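# Four arms lift a cloth off lanterns and lay it flat

## Task

The arms are mounted in the scene frame (metres; facing in degrees counter-clockwise from +x) at roughly: arm1 x=+0.34 y=+0.74 z=+0.72 facing -90; arm2 x=-0.34 y=+0.74 z=+0.72 facing -90; arm3 x=-0.34 y=-0.74 z=+0.72 facing +90; arm4 x=+0.34 y=-0.74 z=+0.72 facing +90. The lanterns poke up through holes in a cloth: lift the cloth clear of them and lay it out flat. Each lantern has to finish upright at the spot where it stands now. The task fails if, at a moment when no gripper holds the cloth, its mean height falls by more than about a thumb's length in a single drop. At the end, open the grippers and take the arms away; anything that stays right only because a robot is holding it does not count.

## Robot and tools

Robots. Four identical i2rt Big YAM arms, arm1 to arm4, each with six revolute joints, a two-finger gripper and a wrist camera. arm1 and arm2 sit at y=+0.74 and face -y; arm3 and arm4 sit at y=-0.74 and face +y; all feet are at about z=+0.72, x=+/-0.34. The hand reaches roughly 1.0 m from the joint1 axis at full stretch. Two fixed room cameras, cam_high (above, looking down) and cam_low (to the side, at about x=1.94), plus arm1_cam_wrist to arm4_cam_wrist.

Frames. One shared scene frame: origin on the floor, +z up. "hand" is the point between the fingertips; its z axis runs along the fingers and the fingers close along its y axis. Hand poses are not printed from foot poses; a wrist camera's pose is computed from reported joints, so joint errors can add to its calibration error. Calibration lines give K, distortion and T_world_to_cam (scene frame to camera, metres); room cameras may be off by a couple of degrees and under a centimetre.

execute_actions. Argument "actions": a list holding exactly one action or nothing. The action is an object keyed by "arm1".."arm4"; each value is {"joints": {...}} with any of joint1_rad..joint6_rad (radians) and gripper_m (metres). These are absolute joint targets, not offsets, given per arm by joint name, not as a pose. Ranges and done-tolerances: joint1_rad -2.879 to 2.879 (+/-0.045), rotates the arm about its foot, positive counter-clockwise seen from above, 0 points along the foot's facing direction; joint2_rad 0 to 3.141 (+/-0.14), shoulder, 0 = upper arm back and about level, increasing lifts then brings it forward; joint3_rad 0 to 3.019 (+/-0.09), elbow, 0 folded, increasing opens; joint4_rad -1.692 to 1.57 (+/-0.055), hand pitch, positive tips fingers up; joint5_rad -1.57 to 1.57 (+/-0.03), sideways swing, positive to the arm's right; joint6_rad -2.094 to 2.094 (+/-0.035), roll, positive clockwise seen from behind the hand; gripper_m 0 to 0.093 (+/-0.003), fingertip gap, grip force around 50-62 N per pad. All motions in the action begin together; joints move at different speeds, so the hand path can bulge. A joint or arm left out may still be driving at an earlier target. An unknown key or out-of-range number rejects the whole call and nothing moves. Argument "cameras": list of names from arm1_cam_wrist, arm2_cam_wrist, arm3_cam_wrist, arm4_cam_wrist, cam_high, cam_low, all; omitted/null/["all"] gives every camera, [] none. An empty actions list only returns state and pictures.

wait: {"seconds": 0 to 10}; commands nothing, the scene keeps running, returns state and pictures. zoom_image: {"camera": name, "region": [x0,y0,x1,y1]} in pixels of that camera's latest full image, top-left origin, at most 504x504. read_manual: {"section": "licences"}, only URDF licence text, no motion. finished_scene: {"scene": integer 1 or 2}; ends the current scene irreversibly after the last command is held and reports success. Replying with no tool call ends everything.

Results. Each robot's state includes joint_positions and joint torques (drive output in arm-joint order; biased, noisy, nonzero even in free air). "pictures" lists camera order of the images. joint_status per commanded joint: reached; "off_target" (stopped short, may still push); "contact_stop" or "time_out" (target dropped, holds where it stopped, except a time_out joint may keep a nearby target and push, shown in on_its_own); "not_followed" after a "joint command not followed" line with a cause, meaning a self/inter-arm clearance check withheld that arm's joint targets (gripper still acts) and may retry them on later actions. on_its_own lists uncommanded behaviour; "held at" is the held target, not the position. If a call reports a stop, later motion calls in the same reply are skipped. Sending a joint its reported position relieves pushing; very small target changes may not move it. A joint carrying a load may sag.

Hazards. The arm does not stop on contact and can push hard; long hard pushing heats motors (MOTOR HOT at 85 °C; at 100 °C an OVER-TEMPERATURE FAULT drops that whole arm and reports limit_stop_at_motor_heat, so resend targets afterwards). Two arms pressing hard together fails the run; the clearance check ignores fingers, gripper housings and wrist cameras and can react late, and no state line reports arm-to-arm contact. Knocking rigid objects (the lanterns) over or out of the work area fails; cloth is exempt. Never release the cloth so it drops more than a few centimetres. The robot keeps holding the last command while you think. Smooth moves, no slams or slips.

Each tool is called after "Emit:" as name([rows], argument=value, ...), one row to a line, values as JSON.

## Session

Emit:
execute_actions(actions=[])

Scene clock: 0.00 s.
Joint torques (N m, as the arm reports them, + toward a larger angle): no reading
arm1.joint_positions: joint1_rad=+0.007 joint2_rad=+0.443 joint3_rad=+1.460 joint4_rad=-1.541 joint5_rad=+0.006 joint6_rad=+0.003 gripper_m=+0.095
arm1.joint_status: not commanded
arm1.hand: x=+0.3326 y=+0.6169 z=+1.3503 quat_wxyz=(-0.343, -0.624, -0.600, +0.363) (m; scene frame)
arm2.joint_positions: joint1_rad=-0.003 joint2_rad=+0.438 joint3_rad=+1.467 joint4_rad=-1.543 joint5_rad=+0.002 joint6_rad=+0.008 gripper_m=+0.094
arm2.joint_status: not commanded
arm2.hand: x=-0.3327 y=+0.6225 z=+1.3200 quat_wxyz=(-0.361, -0.607, -0.613, +0.354) (m; scene frame)
arm3.joint_positions: joint1_rad=+0.012 joint2_rad=+0.432 joint3_rad=+1.476 joint4_rad=-1.540 joint5_rad=-0.001 joint6_rad=+0.010 gripper_m=+0.095
arm3.joint_status: not commanded
arm3.hand: x=-0.3351 y=-0.6245 z=+1.3797 quat_wxyz=(-0.369, +0.594, -0.621, -0.354) (m; scene frame)
arm4.joint_positions: joint1_rad=-0.001 joint2_rad=+0.451 joint3_rad=+1.461 joint4_rad=-1.519 joint5_rad=-0.013 joint6_rad=+0.017 gripper_m=+0.095
arm4.joint_status: not commanded
arm4.hand: x=+0.3359 y=-0.6092 z=+1.3720 quat_wxyz=(-0.341, +0.614, -0.607, -0.372) (m; scene frame)
pictures: arm1_cam_wrist, arm2_cam_wrist, arm3_cam_wrist, arm4_cam_wrist, cam_high, cam_low
Images, in order (width x height): arm1_cam_wrist 616x616, arm2_cam_wrist 616x616, arm3_cam_wrist 616x616, arm4_cam_wrist 616x616, cam_high 896x504, cam_low 896x504.

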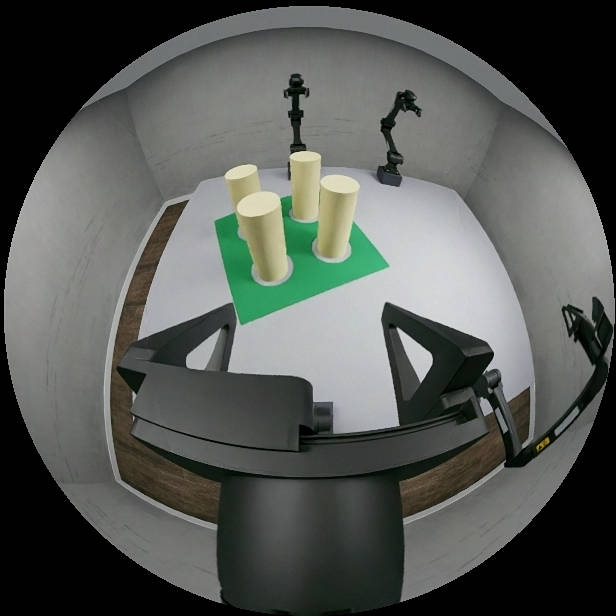

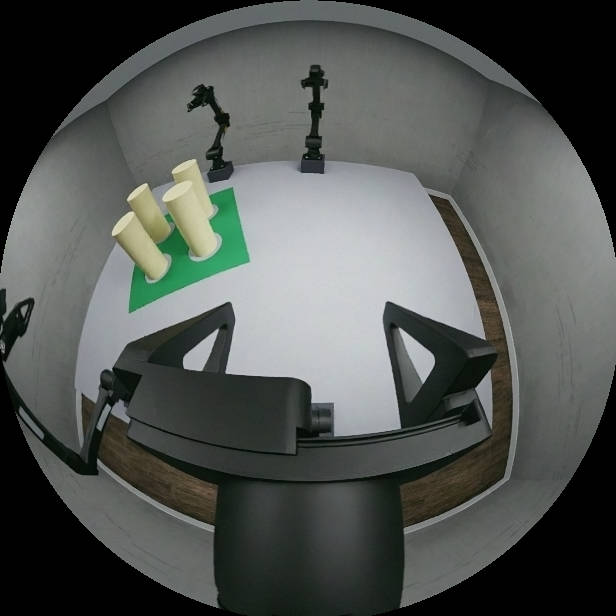

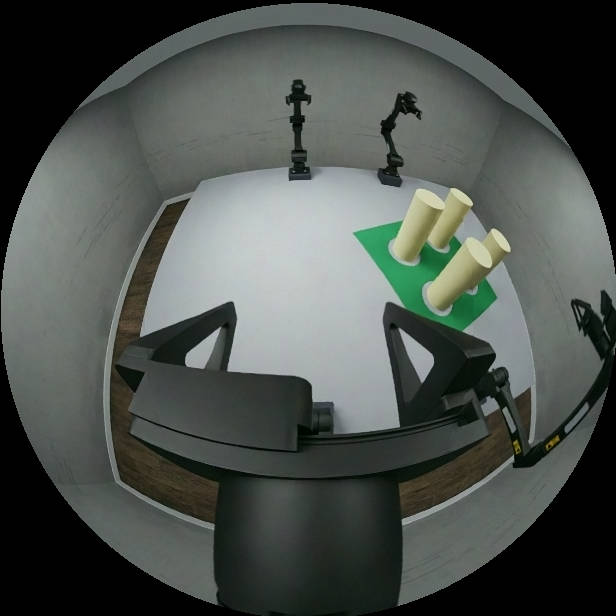

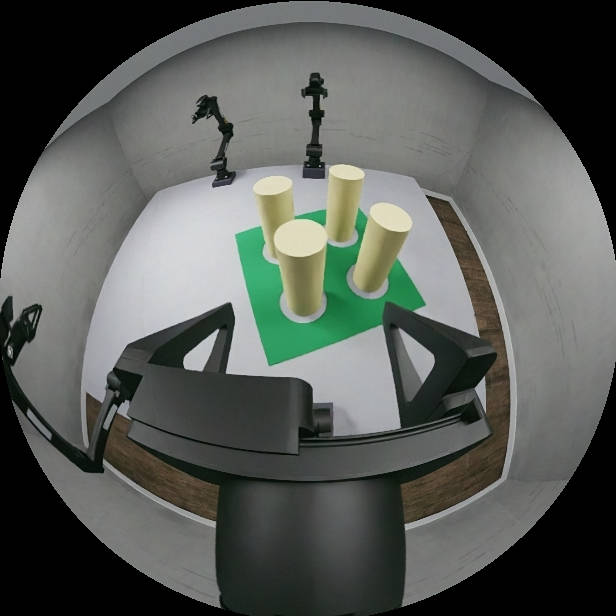

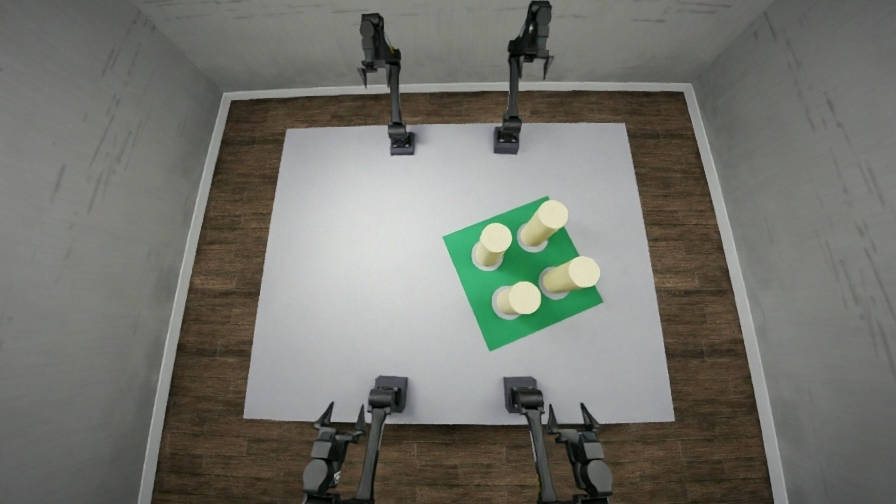

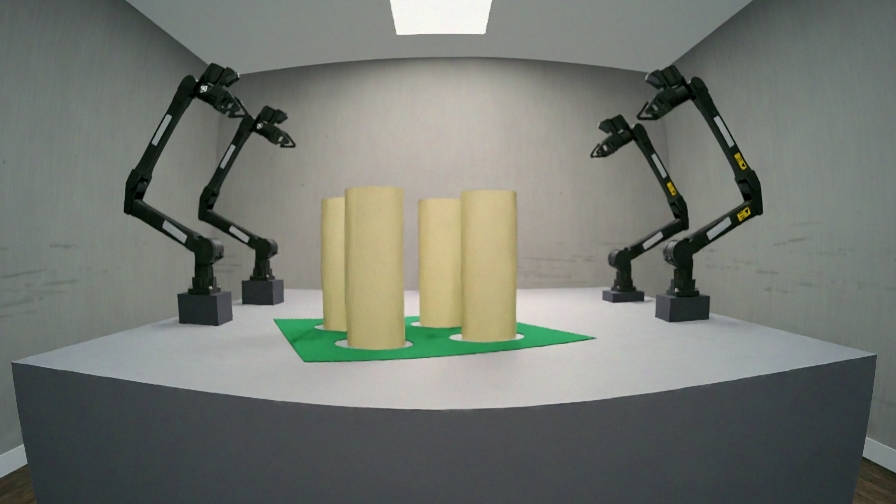

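Emit:
execute_actions([
  {"arm1":{"joints":{"joint1_rad":0.544,"gripper_m":0.05}},"arm2":{"joints":{"joint1_rad":0.464,"gripper_m":0.05}},"arm3":{"joints":{"joint1_rad":-1.218,"gripper_m":0.05}},"arm4":{"joints":{"joint1_rad":-0.837,"gripper_m":0.05}}},
], cameras=[])

Emit:
execute_actions([
  {"arm1":{"joints":{"joint2_rad":1.682,"joint3_rad":0.928,"joint4_rad":-0.446}},"arm2":{"joints":{"joint2_rad":2.23,"joint3_rad":1.912,"joint4_rad":-0.882}},"arm4":{"joints":{"joint2_rad":2.092,"joint3_rad":1.52,"joint4_rad":-0.628}}},
], cameras=[])

Emit:
execute_actions([
  {"arm3":{"joints":{"joint2_rad":1.977,"joint3_rad":1.308,"joint4_rad":-0.531}}},
])

Scene clock: 3.07 s.
Joint torques (N m, as the arm reports them, + toward a larger angle): arm1=[1.3  6.77 6.55 1.85 0.09 0.08] | arm2=[1.52 4.55 8.31 2.07 0.08 0.06] | arm3=[ 0.08  6.63  7.32  1.85  0.02 -0.04] | arm4=[-2.16  7.05  7.47  1.42 -0.12 -0.04]
arm1.joint_positions: joint1_rad=+0.540 joint2_rad=+0.443 joint3_rad=+1.460 joint4_rad=-1.541 joint5_rad=+0.006 joint6_rad=+0.003 gripper_m=+0.050
arm1.joint_status: all done
arm1.hand: x=+0.3955 y=+0.6308 z=+1.3499 quat_wxyz=(-0.426, -0.445, -0.744, +0.259) (m; scene frame)
arm2.joint_positions: joint1_rad=+0.455 joint2_rad=+0.438 joint3_rad=+1.467 joint4_rad=-1.543 joint5_rad=+0.002 joint6_rad=+0.008 gripper_m=+0.050
arm2.joint_status: all done
arm2.hand: x=-0.2804 y=+0.6354 z=+1.3199 quat_wxyz=(-0.431, -0.452, -0.735, +0.263) (m; scene frame)
arm3.joint_positions: joint1_rad=-1.212 joint2_rad=+0.432 joint3_rad=+1.476 joint4_rad=-1.540 joint5_rad=-0.001 joint6_rad=+0.010 gripper_m=+0.050
arm3.joint_status: all done
arm3.hand: x=-0.2306 y=-0.7046 z=+1.3808 quat_wxyz=(-0.509, +0.128, -0.847, -0.080) (m; scene frame)
arm4.joint_positions: joint1_rad=-0.832 joint2_rad=+0.451 joint3_rad=+1.461 joint4_rad=-1.519 joint5_rad=-0.013 joint6_rad=+0.017 gripper_m=+0.050
arm4.joint_status: all done
arm4.hand: x=+0.4324 y=-0.6470 z=+1.3711 quat_wxyz=(-0.460, +0.320, -0.804, -0.199) (m; scene frame)
pictures: none
No camera images: the call's "cameras" was empty. Leave "cameras" out to get every camera's image.

Scene clock: 5.20 s.
Joint torques (N m, as the arm reports them, + toward a larger angle): arm1=[  1.15 -12.4    6.64   1.72   0.1    0.08] | arm2=[  1.49 -24.79  13.55   0.82   0.08   0.06] | arm3=[ 0.28  6.61  7.28  1.82  0.01 -0.06] | arm4=[ -2.06 -19.77   8.72   1.16  -0.12  -0.04]
arm1.joint_positions: joint1_rad=+0.540 joint2_rad=+1.678 joint3_rad=+0.928 joint4_rad=-0.466 joint5_rad=+0.006 joint6_rad=+0.003 gripper_m=+0.050
arm1.joint_status: all done
arm1.hand: x=+0.5689 y=+0.3041 z=+0.8013 quat_wxyz=(-0.147, -0.506, -0.845, +0.094) (m; scene frame)
arm2.joint_positions: joint1_rad=+0.455 joint2_rad=+2.233 joint3_rad=+1.874 joint4_rad=-0.881 joint5_rad=+0.002 joint6_rad=+0.008 gripper_m=+0.050
arm2.joint_status: all done
arm2.hand: x=+0.0064 y=+0.0772 z=+0.7823 quat_wxyz=(-0.140, -0.516, -0.840, +0.087) (m; scene frame)
arm3.joint_positions: joint1_rad=-1.212 joint2_rad=+0.432 joint3_rad=+1.476 joint4_rad=-1.540 joint5_rad=-0.001 joint6_rad=+0.010 gripper_m=+0.050
arm3.joint_status: not commanded
arm3.hand: x=-0.2306 y=-0.7046 z=+1.3808 quat_wxyz=(-0.509, +0.128, -0.847, -0.080) (m; scene frame)
arm4.joint_positions: joint1_rad=-0.832 joint2_rad=+2.104 joint3_rad=+1.506 joint4_rad=-0.650 joint5_rad=-0.013 joint6_rad=+0.017 gripper_m=+0.050
arm4.joint_status: all done
arm4.hand: x=+0.8126 y=-0.2755 z=+0.7790 quat_wxyz=(-0.140, +0.363, -0.919, -0.067) (m; scene frame)
pictures: none
No camera images: the call's "cameras" was empty. Leave "cameras" out to get every camera's image.

Scene clock: 7.07 s.
Joint torques (N m, as the arm reports them, + toward a larger angle): arm1=[  1.1  -12.3    6.6    1.75   0.09   0.07] | arm2=[  1.5  -24.21  13.42   0.95   0.08   0.06] | arm3=[  0.01 -20.94   7.89   1.41   0.03  -0.05] | arm4=[ -2.03 -19.84   8.73   1.13  -0.12  -0.04]
arm1.joint_positions: joint1_rad=+0.540 joint2_rad=+1.678 joint3_rad=+0.928 joint4_rad=-0.466 joint5_rad=+0.006 joint6_rad=+0.003 gripper_m=+0.050
arm1.joint_status: not commanded
arm1.hand: x=+0.5689 y=+0.3041 z=+0.8013 quat_wxyz=(-0.147, -0.506, -0.845, +0.094) (m; scene frame)
arm2.joint_positions: joint1_rad=+0.455 joint2_rad=+2.233 joint3_rad=+1.874 joint4_rad=-0.881 joint5_rad=+0.002 joint6_rad=+0.008 gripper_m=+0.050
arm2.joint_status: not commanded
arm2.hand: x=+0.0064 y=+0.0772 z=+0.7823 quat_wxyz=(-0.140, -0.516, -0.840, +0.087) (m; scene frame)
arm3.joint_positions: joint1_rad=-1.212 joint2_rad=+1.977 joint3_rad=+1.298 joint4_rad=-0.551 joint5_rad=-0.001 joint6_rad=+0.010 gripper_m=+0.050
arm3.joint_status: all done
arm3.hand: x=+0.2499 y=-0.5549 z=+0.8007 quat_wxyz=(-0.172, +0.146, -0.974, -0.026) (m; scene frame)
arm4.joint_positions: joint1_rad=-0.832 joint2_rad=+2.104 joint3_rad=+1.506 joint4_rad=-0.650 joint5_rad=-0.013 joint6_rad=+0.017 gripper_m=+0.050
arm4.joint_status: not commanded
arm4.hand: x=+0.8126 y=-0.2755 z=+0.7790 quat_wxyz=(-0.140, +0.363, -0.919, -0.067) (m; scene frame)
pictures: arm1_cam_wrist, arm2_cam_wrist, arm3_cam_wrist, arm4_cam_wrist, cam_high, cam_low
camera_calibration (this result's frames):
arm1_cam_wrist: T_world_to_cam=[[-0.880774, -0.473451, 0.00902791, 0.634134], [-0.452697, 0.847452, 0.277292, -0.221225], [-0.138935, 0.240144, -0.960743, 0.900469], [0, 0, 0, 1]] pos_world=[0.583487, 0.271466, 0.920738]
arm2_cam_wrist: T_world_to_cam=[[-0.896254, -0.443358, -0.0127672, 0.0489396], [-0.427131, 0.854979, 0.294229, -0.290039], [-0.119533, 0.269157, -0.95565, 0.8545], [0, 0, 0, 1]] pos_world=[0.0221188, 0.0396796, 0.902565]
arm3_cam_wrist: T_world_to_cam=[[0.291598, -0.956538, 0.00249176, -0.607738], [-0.918947, -0.279414, 0.278322, -0.143011], [-0.265529, -0.0834481, -0.960485, 0.91214], [0, 0, 0, 1]] pos_world=[0.287996, -0.545167, 0.917414]
arm4_cam_wrist: T_world_to_cam=[[0.686485, -0.726517, -0.0301833, -0.73091], [-0.684981, -0.660052, 0.308435, 0.141978], [-0.244006, -0.191061, -0.950767, 1.00925], [0, 0, 0, 1]] pos_world=[0.845274, -0.244478, 0.89371]
Images, in order (width x height): arm1_cam_wrist 616x616, arm2_cam_wrist 616x616, arm3_cam_wrist 616x616, arm4_cam_wrist 616x616, cam_high 896x504, cam_low 896x504.

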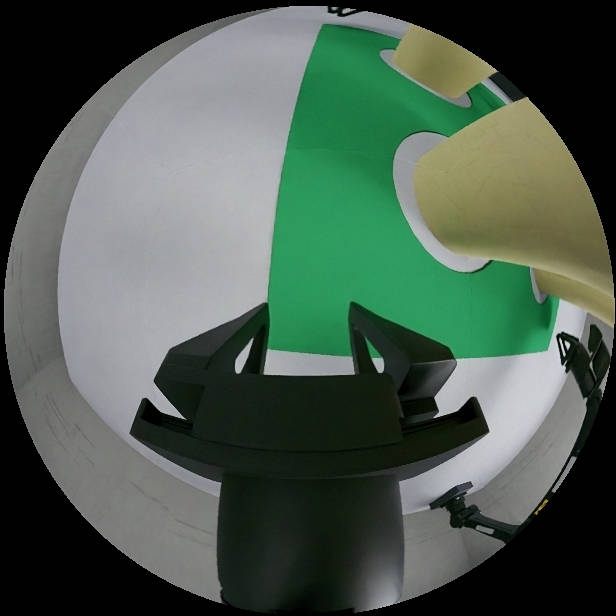

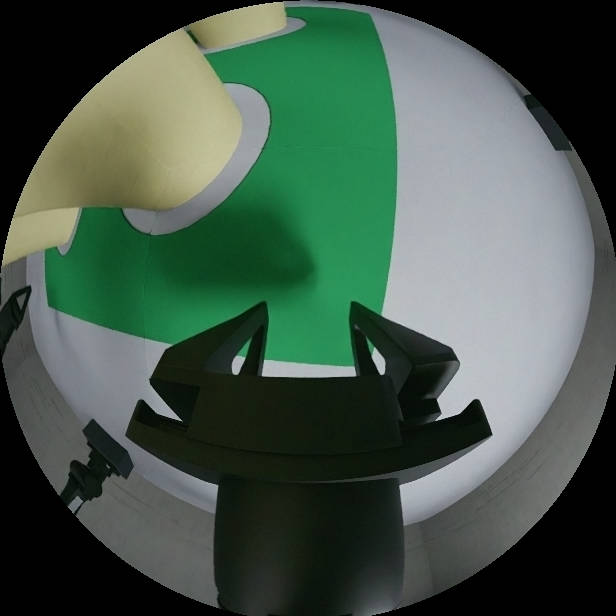

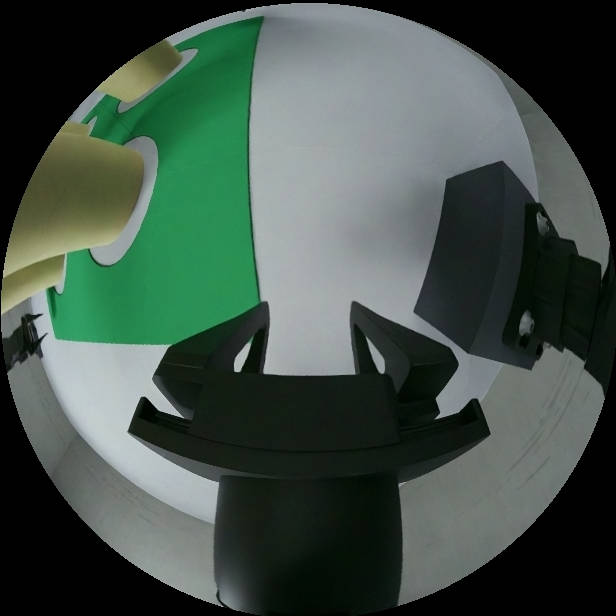

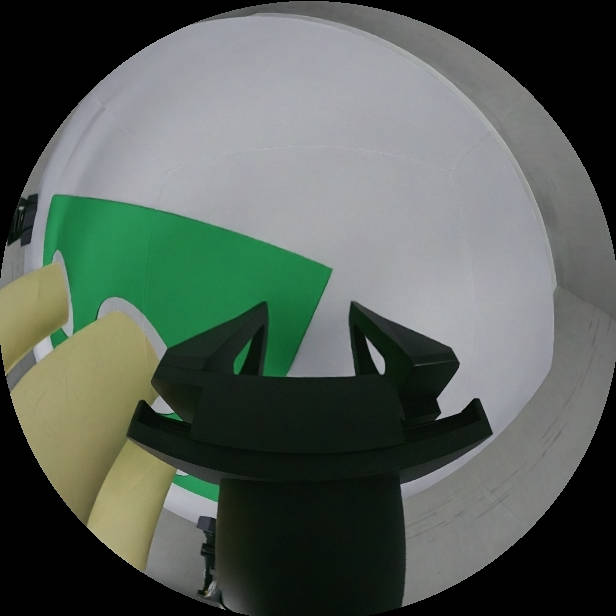

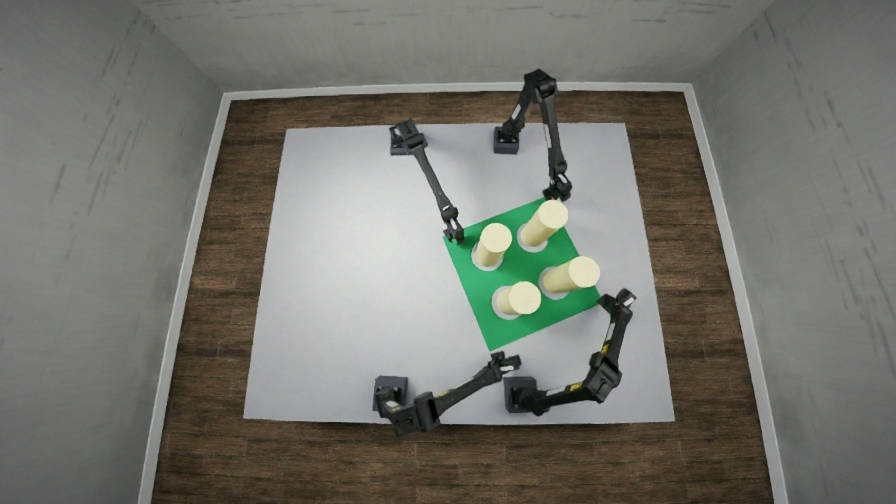

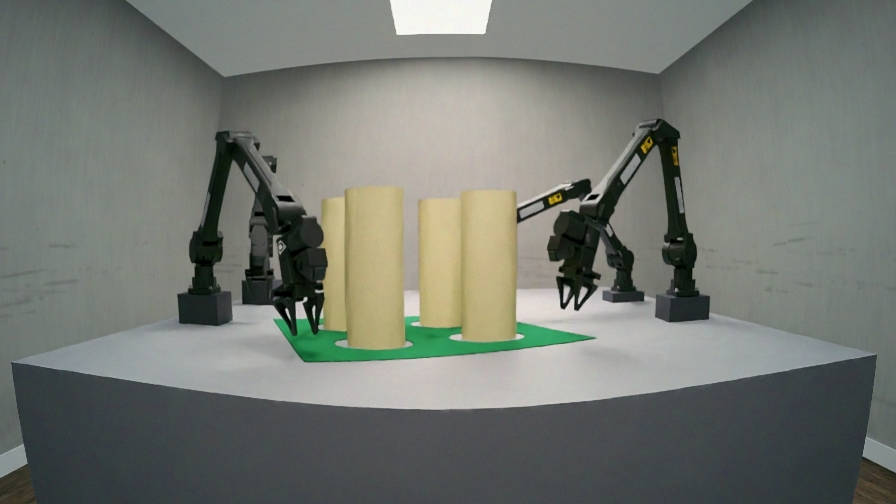

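Emit:
execute_actions([
  {"arm1":{"joints":{"joint1_rad":0.625,"joint2_rad":1.85,"joint4_rad":-0.28}},"arm2":{"joints":{"joint1_rad":0.38,"joint2_rad":2.315,"joint4_rad":-0.8}},"arm3":{"joints":{"joint1_rad":-1.12,"joint2_rad":2.11,"joint4_rad":-0.4}},"arm4":{"joints":{"joint2_rad":2.18,"joint4_rad":-0.54}}},
])

Scene clock: 9.47 s.
Joint torques (N m, as the arm reports them, + toward a larger angle): arm1=[  0.15 -13.29   5.62   1.63   0.09   0.07] | arm2=[  1.34 -23.11  12.68   1.39   0.19   0.04] | arm3=[  0.03 -19.84   7.09   1.17  -0.04  -0.06] | arm4=[ -2.02 -19.82   8.35   1.11  -0.12  -0.04]
arm1.joint_positions: joint1_rad=+0.633 joint2_rad=+1.846 joint3_rad=+0.928 joint4_rad=-0.296 joint5_rad=+0.006 joint6_rad=+0.003 gripper_m=+0.050
arm1.joint_status: all done
arm1.hand: x=+0.6154 y=+0.3169 z=+0.7347 quat_wxyz=(-0.152, -0.466, -0.868, +0.087) (m; scene frame)
arm2.joint_positions: joint1_rad=+0.376 joint2_rad=+2.300 joint3_rad=+1.880 joint4_rad=-0.808 joint5_rad=-0.001 joint6_rad=+0.010 gripper_m=+0.050
arm2.joint_status: all done
arm2.hand: x=-0.0425 y=+0.0428 z=+0.7420 quat_wxyz=(-0.143, -0.549, -0.818, +0.094) (m; scene frame)
arm3.joint_positions: joint1_rad=-1.113 joint2_rad=+2.091 joint3_rad=+1.301 joint4_rad=-0.413 joint5_rad=+0.001 joint6_rad=+0.012 gripper_m=+0.050
arm3.joint_status: all done
arm3.hand: x=+0.2413 y=-0.4935 z=+0.7452 quat_wxyz=(-0.183, +0.193, -0.963, -0.036) (m; scene frame)
arm4.joint_positions: joint1_rad=-0.832 joint2_rad=+2.184 joint3_rad=+1.506 joint4_rad=-0.561 joint5_rad=-0.013 joint6_rad=+0.017 gripper_m=+0.050
arm4.joint_status: all done
arm4.hand: x=+0.8166 y=-0.2713 z=+0.7338 quat_wxyz=(-0.144, +0.363, -0.918, -0.069) (m; scene frame)
pictures: arm1_cam_wrist, arm2_cam_wrist, arm3_cam_wrist, arm4_cam_wrist, cam_high, cam_low
camera_calibration (this result's frames):
arm1_cam_wrist: T_world_to_cam=[[-0.83282, -0.55347, 0.00898417, 0.67764], [-0.529884, 0.801814, 0.276255, -0.129895], [-0.160103, 0.22531, -0.961042, 0.857835], [0, 0, 0, 1]] pos_world=[0.632864, 0.285926, 0.854212]
arm2_cam_wrist: T_world_to_cam=[[-0.928599, -0.370713, -0.0165936, -0.012277], [-0.359986, 0.889073, 0.28277, -0.25976], [-0.0900735, 0.268553, -0.959044, 0.823247], [0, 0, 0, 1]] pos_world=[-0.0307578, 0.0053091, 0.862779]
arm3_cam_wrist: T_world_to_cam=[[0.382622, -0.923896, 0.00415748, -0.55338], [-0.894334, -0.369243, 0.252639, -0.149467], [-0.231877, -0.100384, -0.967552, 0.850478], [0, 0, 0, 1]] pos_world=[0.275268, -0.481081, 0.862943]
arm4_cam_wrist: T_world_to_cam=[[0.686639, -0.726368, -0.0302793, -0.732013], [-0.686844, -0.661801, 0.300441, 0.16834], [-0.238269, -0.185497, -0.95332, 0.966732], [0, 0, 0, 1]] pos_world=[0.848595, -0.240977, 0.848863]
Images, in order (width x height): arm1_cam_wrist 616x616, arm2_cam_wrist 616x616, arm3_cam_wrist 616x616, arm4_cam_wrist 616x616, cam_high 896x504, cam_low 896x504.

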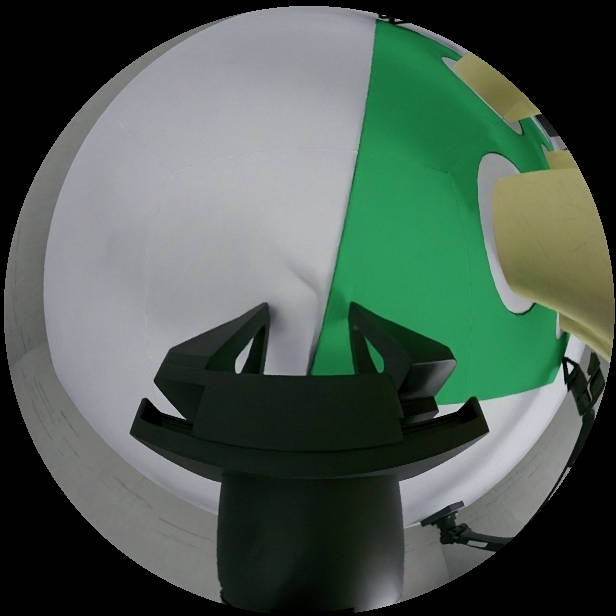

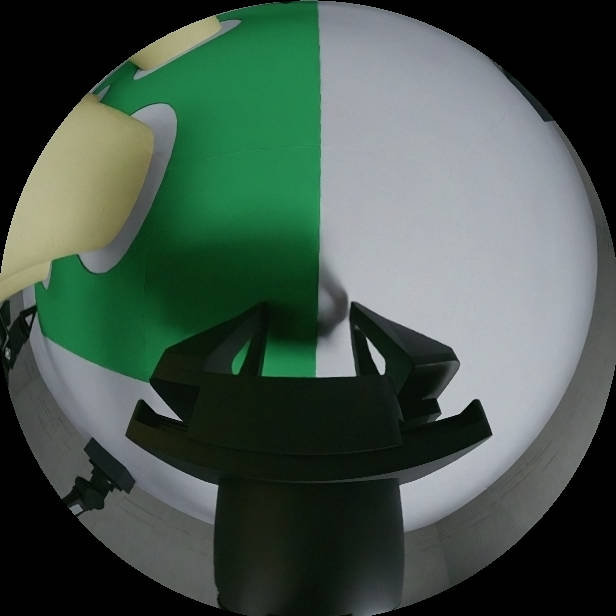

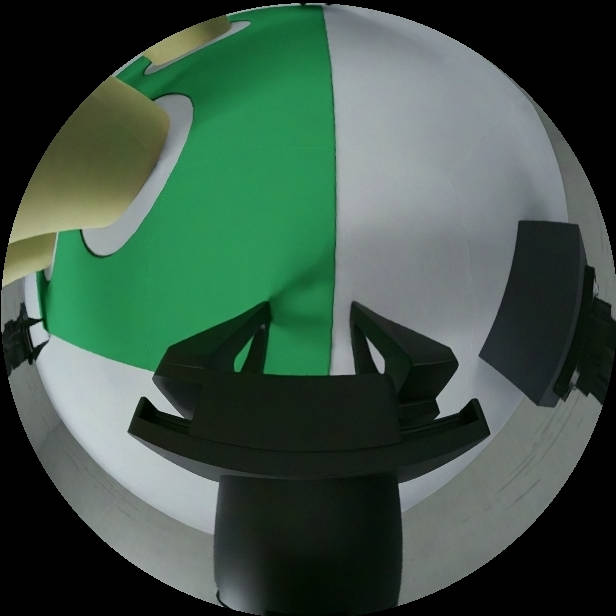

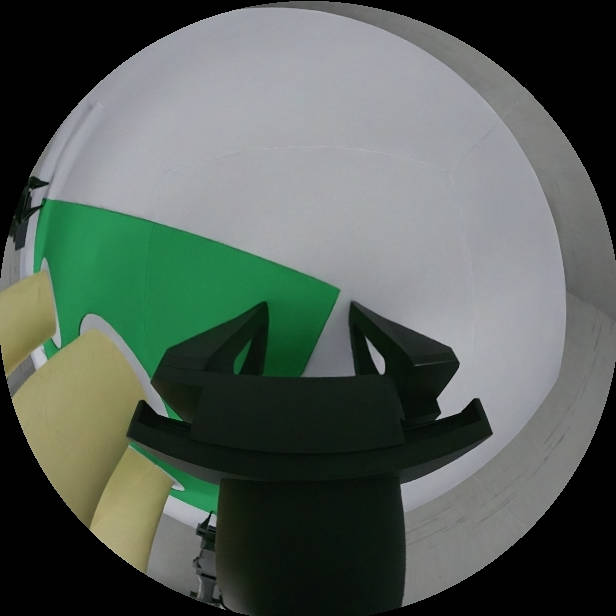

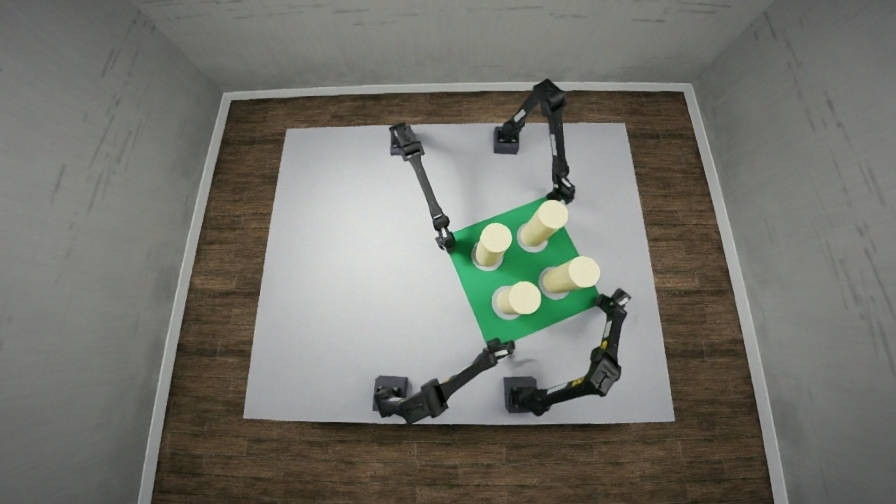

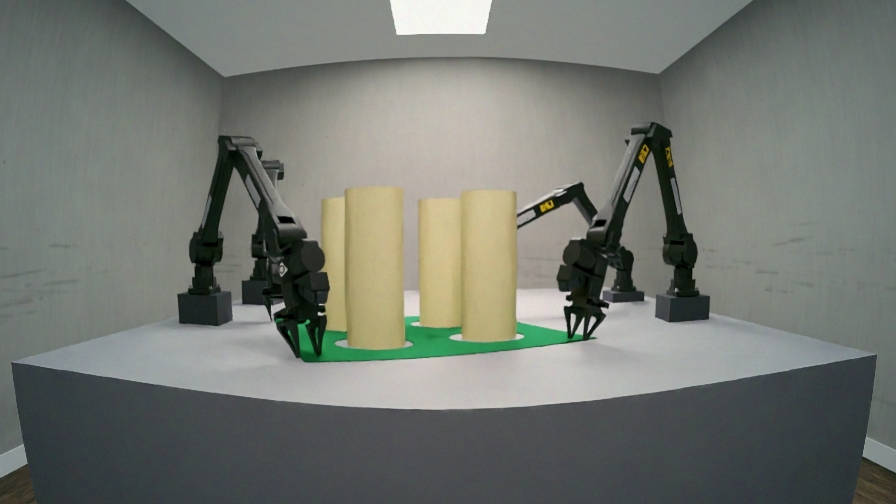

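Emit:
execute_actions([
  {"arm1":{"joints":{"joint1_rad":0.60,"joint2_rad":1.875}},"arm4":{"joints":{"joint2_rad":2.2}}},
], cameras=[])

Emit:
execute_actions([
  {"arm1":{"joints":{"gripper_m":0}},"arm2":{"joints":{"gripper_m":0}},"arm3":{"joints":{"gripper_m":0}},"arm4":{"joints":{"gripper_m":0}}},
], cameras=[])

Emit:
execute_actions([
  {"arm1":{"joints":{"joint2_rad":1.72,"joint4_rad":-0.43}},"arm2":{"joints":{"joint2_rad":2.22,"joint4_rad":-0.88}},"arm3":{"joints":{"joint2_rad":1.99,"joint4_rad":-0.52}},"arm4":{"joints":{"joint2_rad":2.09,"joint4_rad":-0.64}}},
])

Scene clock: 10.37 s.
Joint torques (N m, as the arm reports them, + toward a larger angle): arm1=[  0.79 -12.25   5.52   1.56   0.1    0.09] | arm2=[  0.71 -23.44  12.67   1.36   0.19   0.04] | arm3=[  0.1  -19.62   7.13   1.12  -0.04  -0.05] | arm4=[ -2.03 -18.1    8.34   1.12  -0.12  -0.04]
arm1.joint_positions: joint1_rad=+0.602 joint2_rad=+1.851 joint3_rad=+0.928 joint4_rad=-0.296 joint5_rad=+0.006 joint6_rad=+0.003 gripper_m=+0.050
arm1.joint_status: all done
arm1.hand: x=+0.6018 y=+0.3095 z=+0.7320 quat_wxyz=(-0.148, -0.479, -0.861, +0.088) (m; scene frame)
arm2.joint_positions: joint1_rad=+0.376 joint2_rad=+2.300 joint3_rad=+1.880 joint4_rad=-0.808 joint5_rad=-0.001 joint6_rad=+0.010 gripper_m=+0.050
arm2.joint_status: not commanded
arm2.hand: x=-0.0425 y=+0.0428 z=+0.7420 quat_wxyz=(-0.143, -0.549, -0.818, +0.094) (m; scene frame)
arm3.joint_positions: joint1_rad=-1.113 joint2_rad=+2.091 joint3_rad=+1.301 joint4_rad=-0.413 joint5_rad=+0.001 joint6_rad=+0.012 gripper_m=+0.050
arm3.joint_status: not commanded
arm3.hand: x=+0.2413 y=-0.4935 z=+0.7452 quat_wxyz=(-0.183, +0.193, -0.963, -0.036) (m; scene frame)
arm4.joint_positions: joint1_rad=-0.832 joint2_rad=+2.184 joint3_rad=+1.506 joint4_rad=-0.561 joint5_rad=-0.013 joint6_rad=+0.017 gripper_m=+0.050
arm4.joint_status: all done
arm4.hand: x=+0.8166 y=-0.2714 z=+0.7335 quat_wxyz=(-0.144, +0.363, -0.918, -0.069) (m; scene frame)
pictures: none
No camera images: the call's "cameras" was empty. Leave "cameras" out to get every camera's image.

Scene clock: 10.97 s.
Joint torques (N m, as the arm reports them, + toward a larger angle): arm1=[  0.92 -11.83   5.56   1.61   0.1    0.07] | arm2=[  1.01 -23.49  12.57   1.36   0.19   0.04] | arm3=[  0.35 -19.67   7.05   1.17   0.    -0.06] | arm4=[ -2.06 -18.13   8.34   1.11  -0.12  -0.04]
arm1.joint_positions: joint1_rad=+0.602 joint2_rad=+1.851 joint3_rad=+0.928 joint4_rad=-0.296 joint5_rad=+0.006 joint6_rad=+0.003 gripper_m=+0.001
arm1.joint_status: all done
arm1.hand: x=+0.6018 y=+0.3095 z=+0.7320 quat_wxyz=(-0.148, -0.479, -0.861, +0.088) (m; scene frame)
arm2.joint_positions: joint1_rad=+0.376 joint2_rad=+2.300 joint3_rad=+1.880 joint4_rad=-0.808 joint5_rad=-0.001 joint6_rad=+0.010 gripper_m=+0.000
arm2.joint_status: all done
arm2.hand: x=-0.0425 y=+0.0428 z=+0.7420 quat_wxyz=(-0.143, -0.549, -0.818, +0.094) (m; scene frame)
arm3.joint_positions: joint1_rad=-1.113 joint2_rad=+2.091 joint3_rad=+1.301 joint4_rad=-0.413 joint5_rad=+0.000 joint6_rad=+0.012 gripper_m=+0.001
arm3.joint_status: all done
arm3.hand: x=+0.2412 y=-0.4932 z=+0.7452 quat_wxyz=(-0.183, +0.193, -0.963, -0.036) (m; scene frame)
arm4.joint_positions: joint1_rad=-0.832 joint2_rad=+2.184 joint3_rad=+1.506 joint4_rad=-0.561 joint5_rad=-0.013 joint6_rad=+0.017 gripper_m=+0.001
arm4.joint_status: all done
arm4.hand: x=+0.8166 y=-0.2714 z=+0.7335 quat_wxyz=(-0.144, +0.363, -0.918, -0.069) (m; scene frame)
pictures: none
No camera images: the call's "cameras" was empty. Leave "cameras" out to get every camera's image.

Scene clock: 12.00 s.
Joint torques (N m, as the arm reports them, + toward a larger angle): arm1=[  0.58 -11.14   6.44   0.32   0.09   0.08] | arm2=[  1.02 -23.32  13.19   0.7    0.19   0.04] | arm3=[ -0.01 -22.47   7.56  -0.05   0.01  -0.05] | arm4=[ -2.05 -19.11   8.86   0.02  -0.12  -0.04]
arm1.joint_positions: joint1_rad=+0.602 joint2_rad=+1.700 joint3_rad=+0.928 joint4_rad=-0.413 joint5_rad=+0.006 joint6_rad=+0.003 gripper_m=+0.001
arm1.joint_status: all done
arm1.hand: x=+0.6007 y=+0.3117 z=+0.7950 quat_wxyz=(-0.163, -0.477, -0.858, +0.096) (m; scene frame)
arm2.joint_positions: joint1_rad=+0.376 joint2_rad=+2.206 joint3_rad=+1.880 joint4_rad=-0.872 joint5_rad=-0.001 joint6_rad=+0.010 gripper_m=+0.000
arm2.joint_status: all done
arm2.hand: x=-0.0437 y=+0.0460 z=+0.8059 quat_wxyz=(-0.155, -0.548, -0.816, +0.103) (m; scene frame)
arm3.joint_positions: joint1_rad=-1.113 joint2_rad=+2.004 joint3_rad=+1.301 joint4_rad=-0.506 joint5_rad=+0.000 joint6_rad=+0.012 gripper_m=+0.001
arm3.joint_status: all done
arm3.hand: x=+0.2358 y=-0.4953 z=+0.7890 quat_wxyz=(-0.180, +0.193, -0.964, -0.036) (m; scene frame)
arm4.joint_positions: joint1_rad=-0.832 joint2_rad=+2.092 joint3_rad=+1.506 joint4_rad=-0.625 joint5_rad=-0.013 joint6_rad=+0.017 gripper_m=+0.001
arm4.joint_status: all done
arm4.hand: x=+0.8182 y=-0.2702 z=+0.7884 quat_wxyz=(-0.157, +0.362, -0.916, -0.074) (m; scene frame)
pictures: arm1_cam_wrist, arm2_cam_wrist, arm3_cam_wrist, arm4_cam_wrist, cam_high, cam_low
camera_calibration (this result's frames):
arm1_cam_wrist: T_world_to_cam=[[-0.849387, -0.527692, 0.00905115, 0.663851], [-0.5093, 0.824039, 0.248141, -0.147072], [-0.138401, 0.206158, -0.968682, 0.913659], [0, 0, 0, 1]] pos_world=[0.615415, 0.283143, 0.915531]
arm2_cam_wrist: T_world_to_cam=[[-0.928368, -0.371267, -0.0171418, -0.0106523], [-0.363294, 0.896768, 0.252635, -0.257368], [-0.0784227, 0.240765, -0.96741, 0.892074], [0, 0, 0, 1]] pos_world=[-0.0334309, 0.0120645, 0.927838]
arm3_cam_wrist: T_world_to_cam=[[0.383126, -0.923692, 0.0028203, -0.552111], [-0.892473, -0.369387, 0.25893, -0.17157], [-0.238129, -0.10172, -0.965892, 0.890842], [0, 0, 0, 1]] pos_world=[0.270542, -0.48274, 0.906439]
arm4_cam_wrist: T_world_to_cam=[[0.687161, -0.725861, -0.0305892, -0.730637], [-0.692754, -0.667341, 0.2734, 0.178391], [-0.218864, -0.166679, -0.961414, 1.01497], [0, 0, 0, 1]] pos_world=[0.847787, -0.242119, 0.904687]
Images, in order (width x height): arm1_cam_wrist 616x616, arm2_cam_wrist 616x616, arm3_cam_wrist 616x616, arm4_cam_wrist 616x616, cam_high 896x504, cam_low 896x504.

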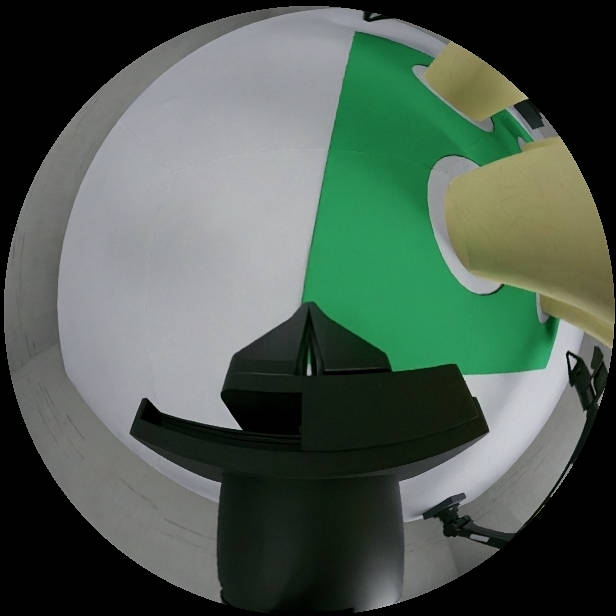

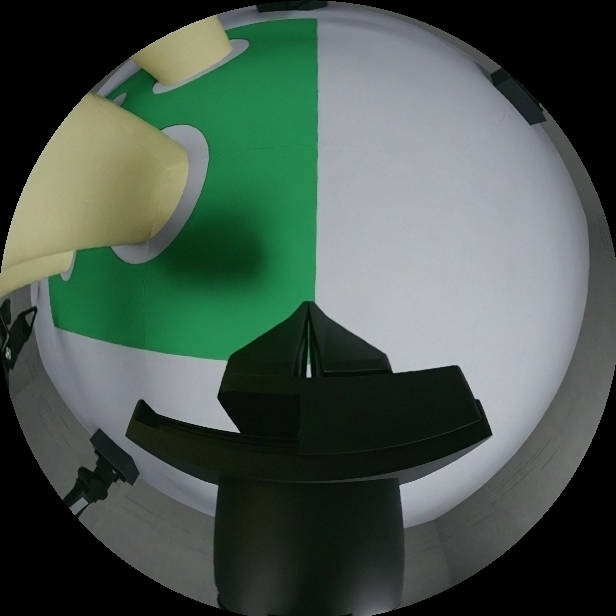

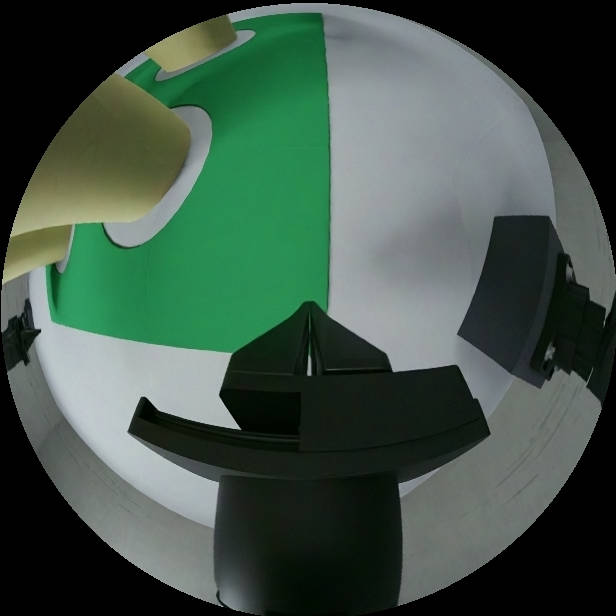

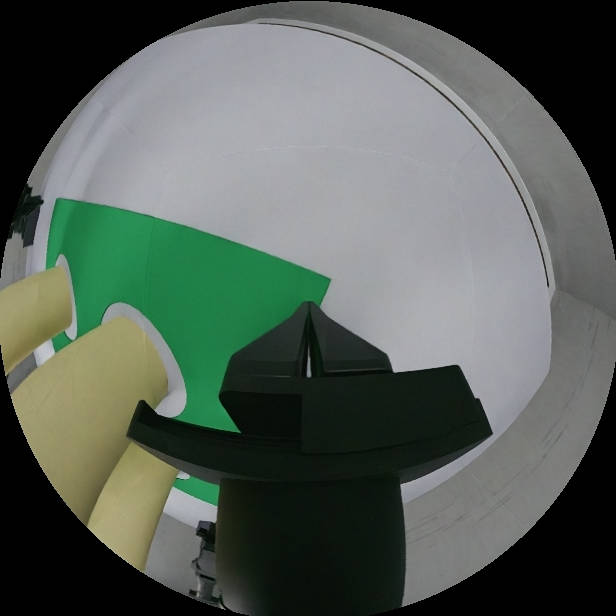

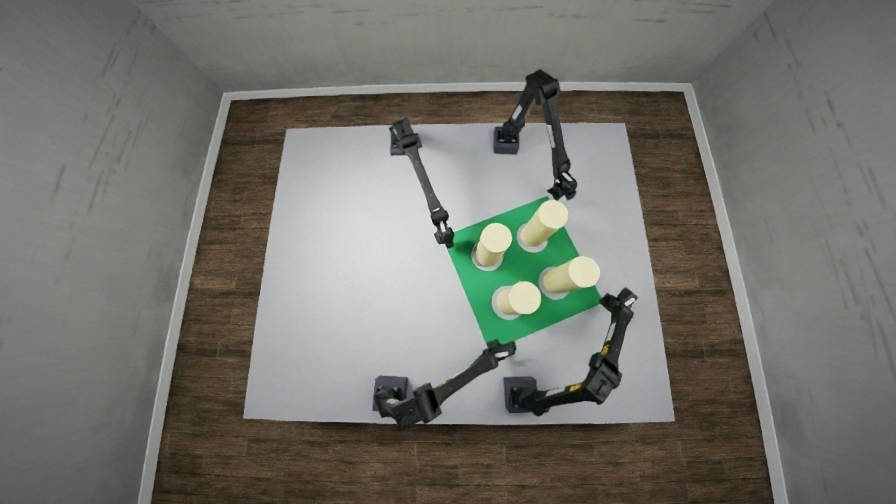

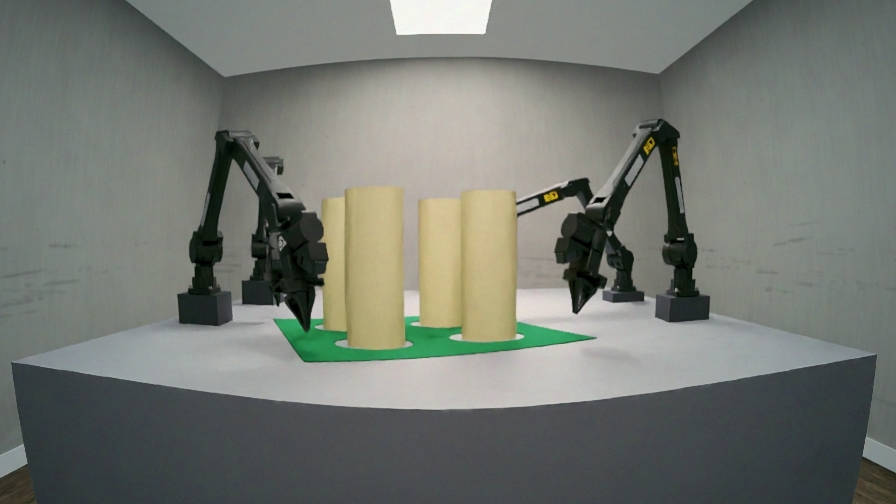

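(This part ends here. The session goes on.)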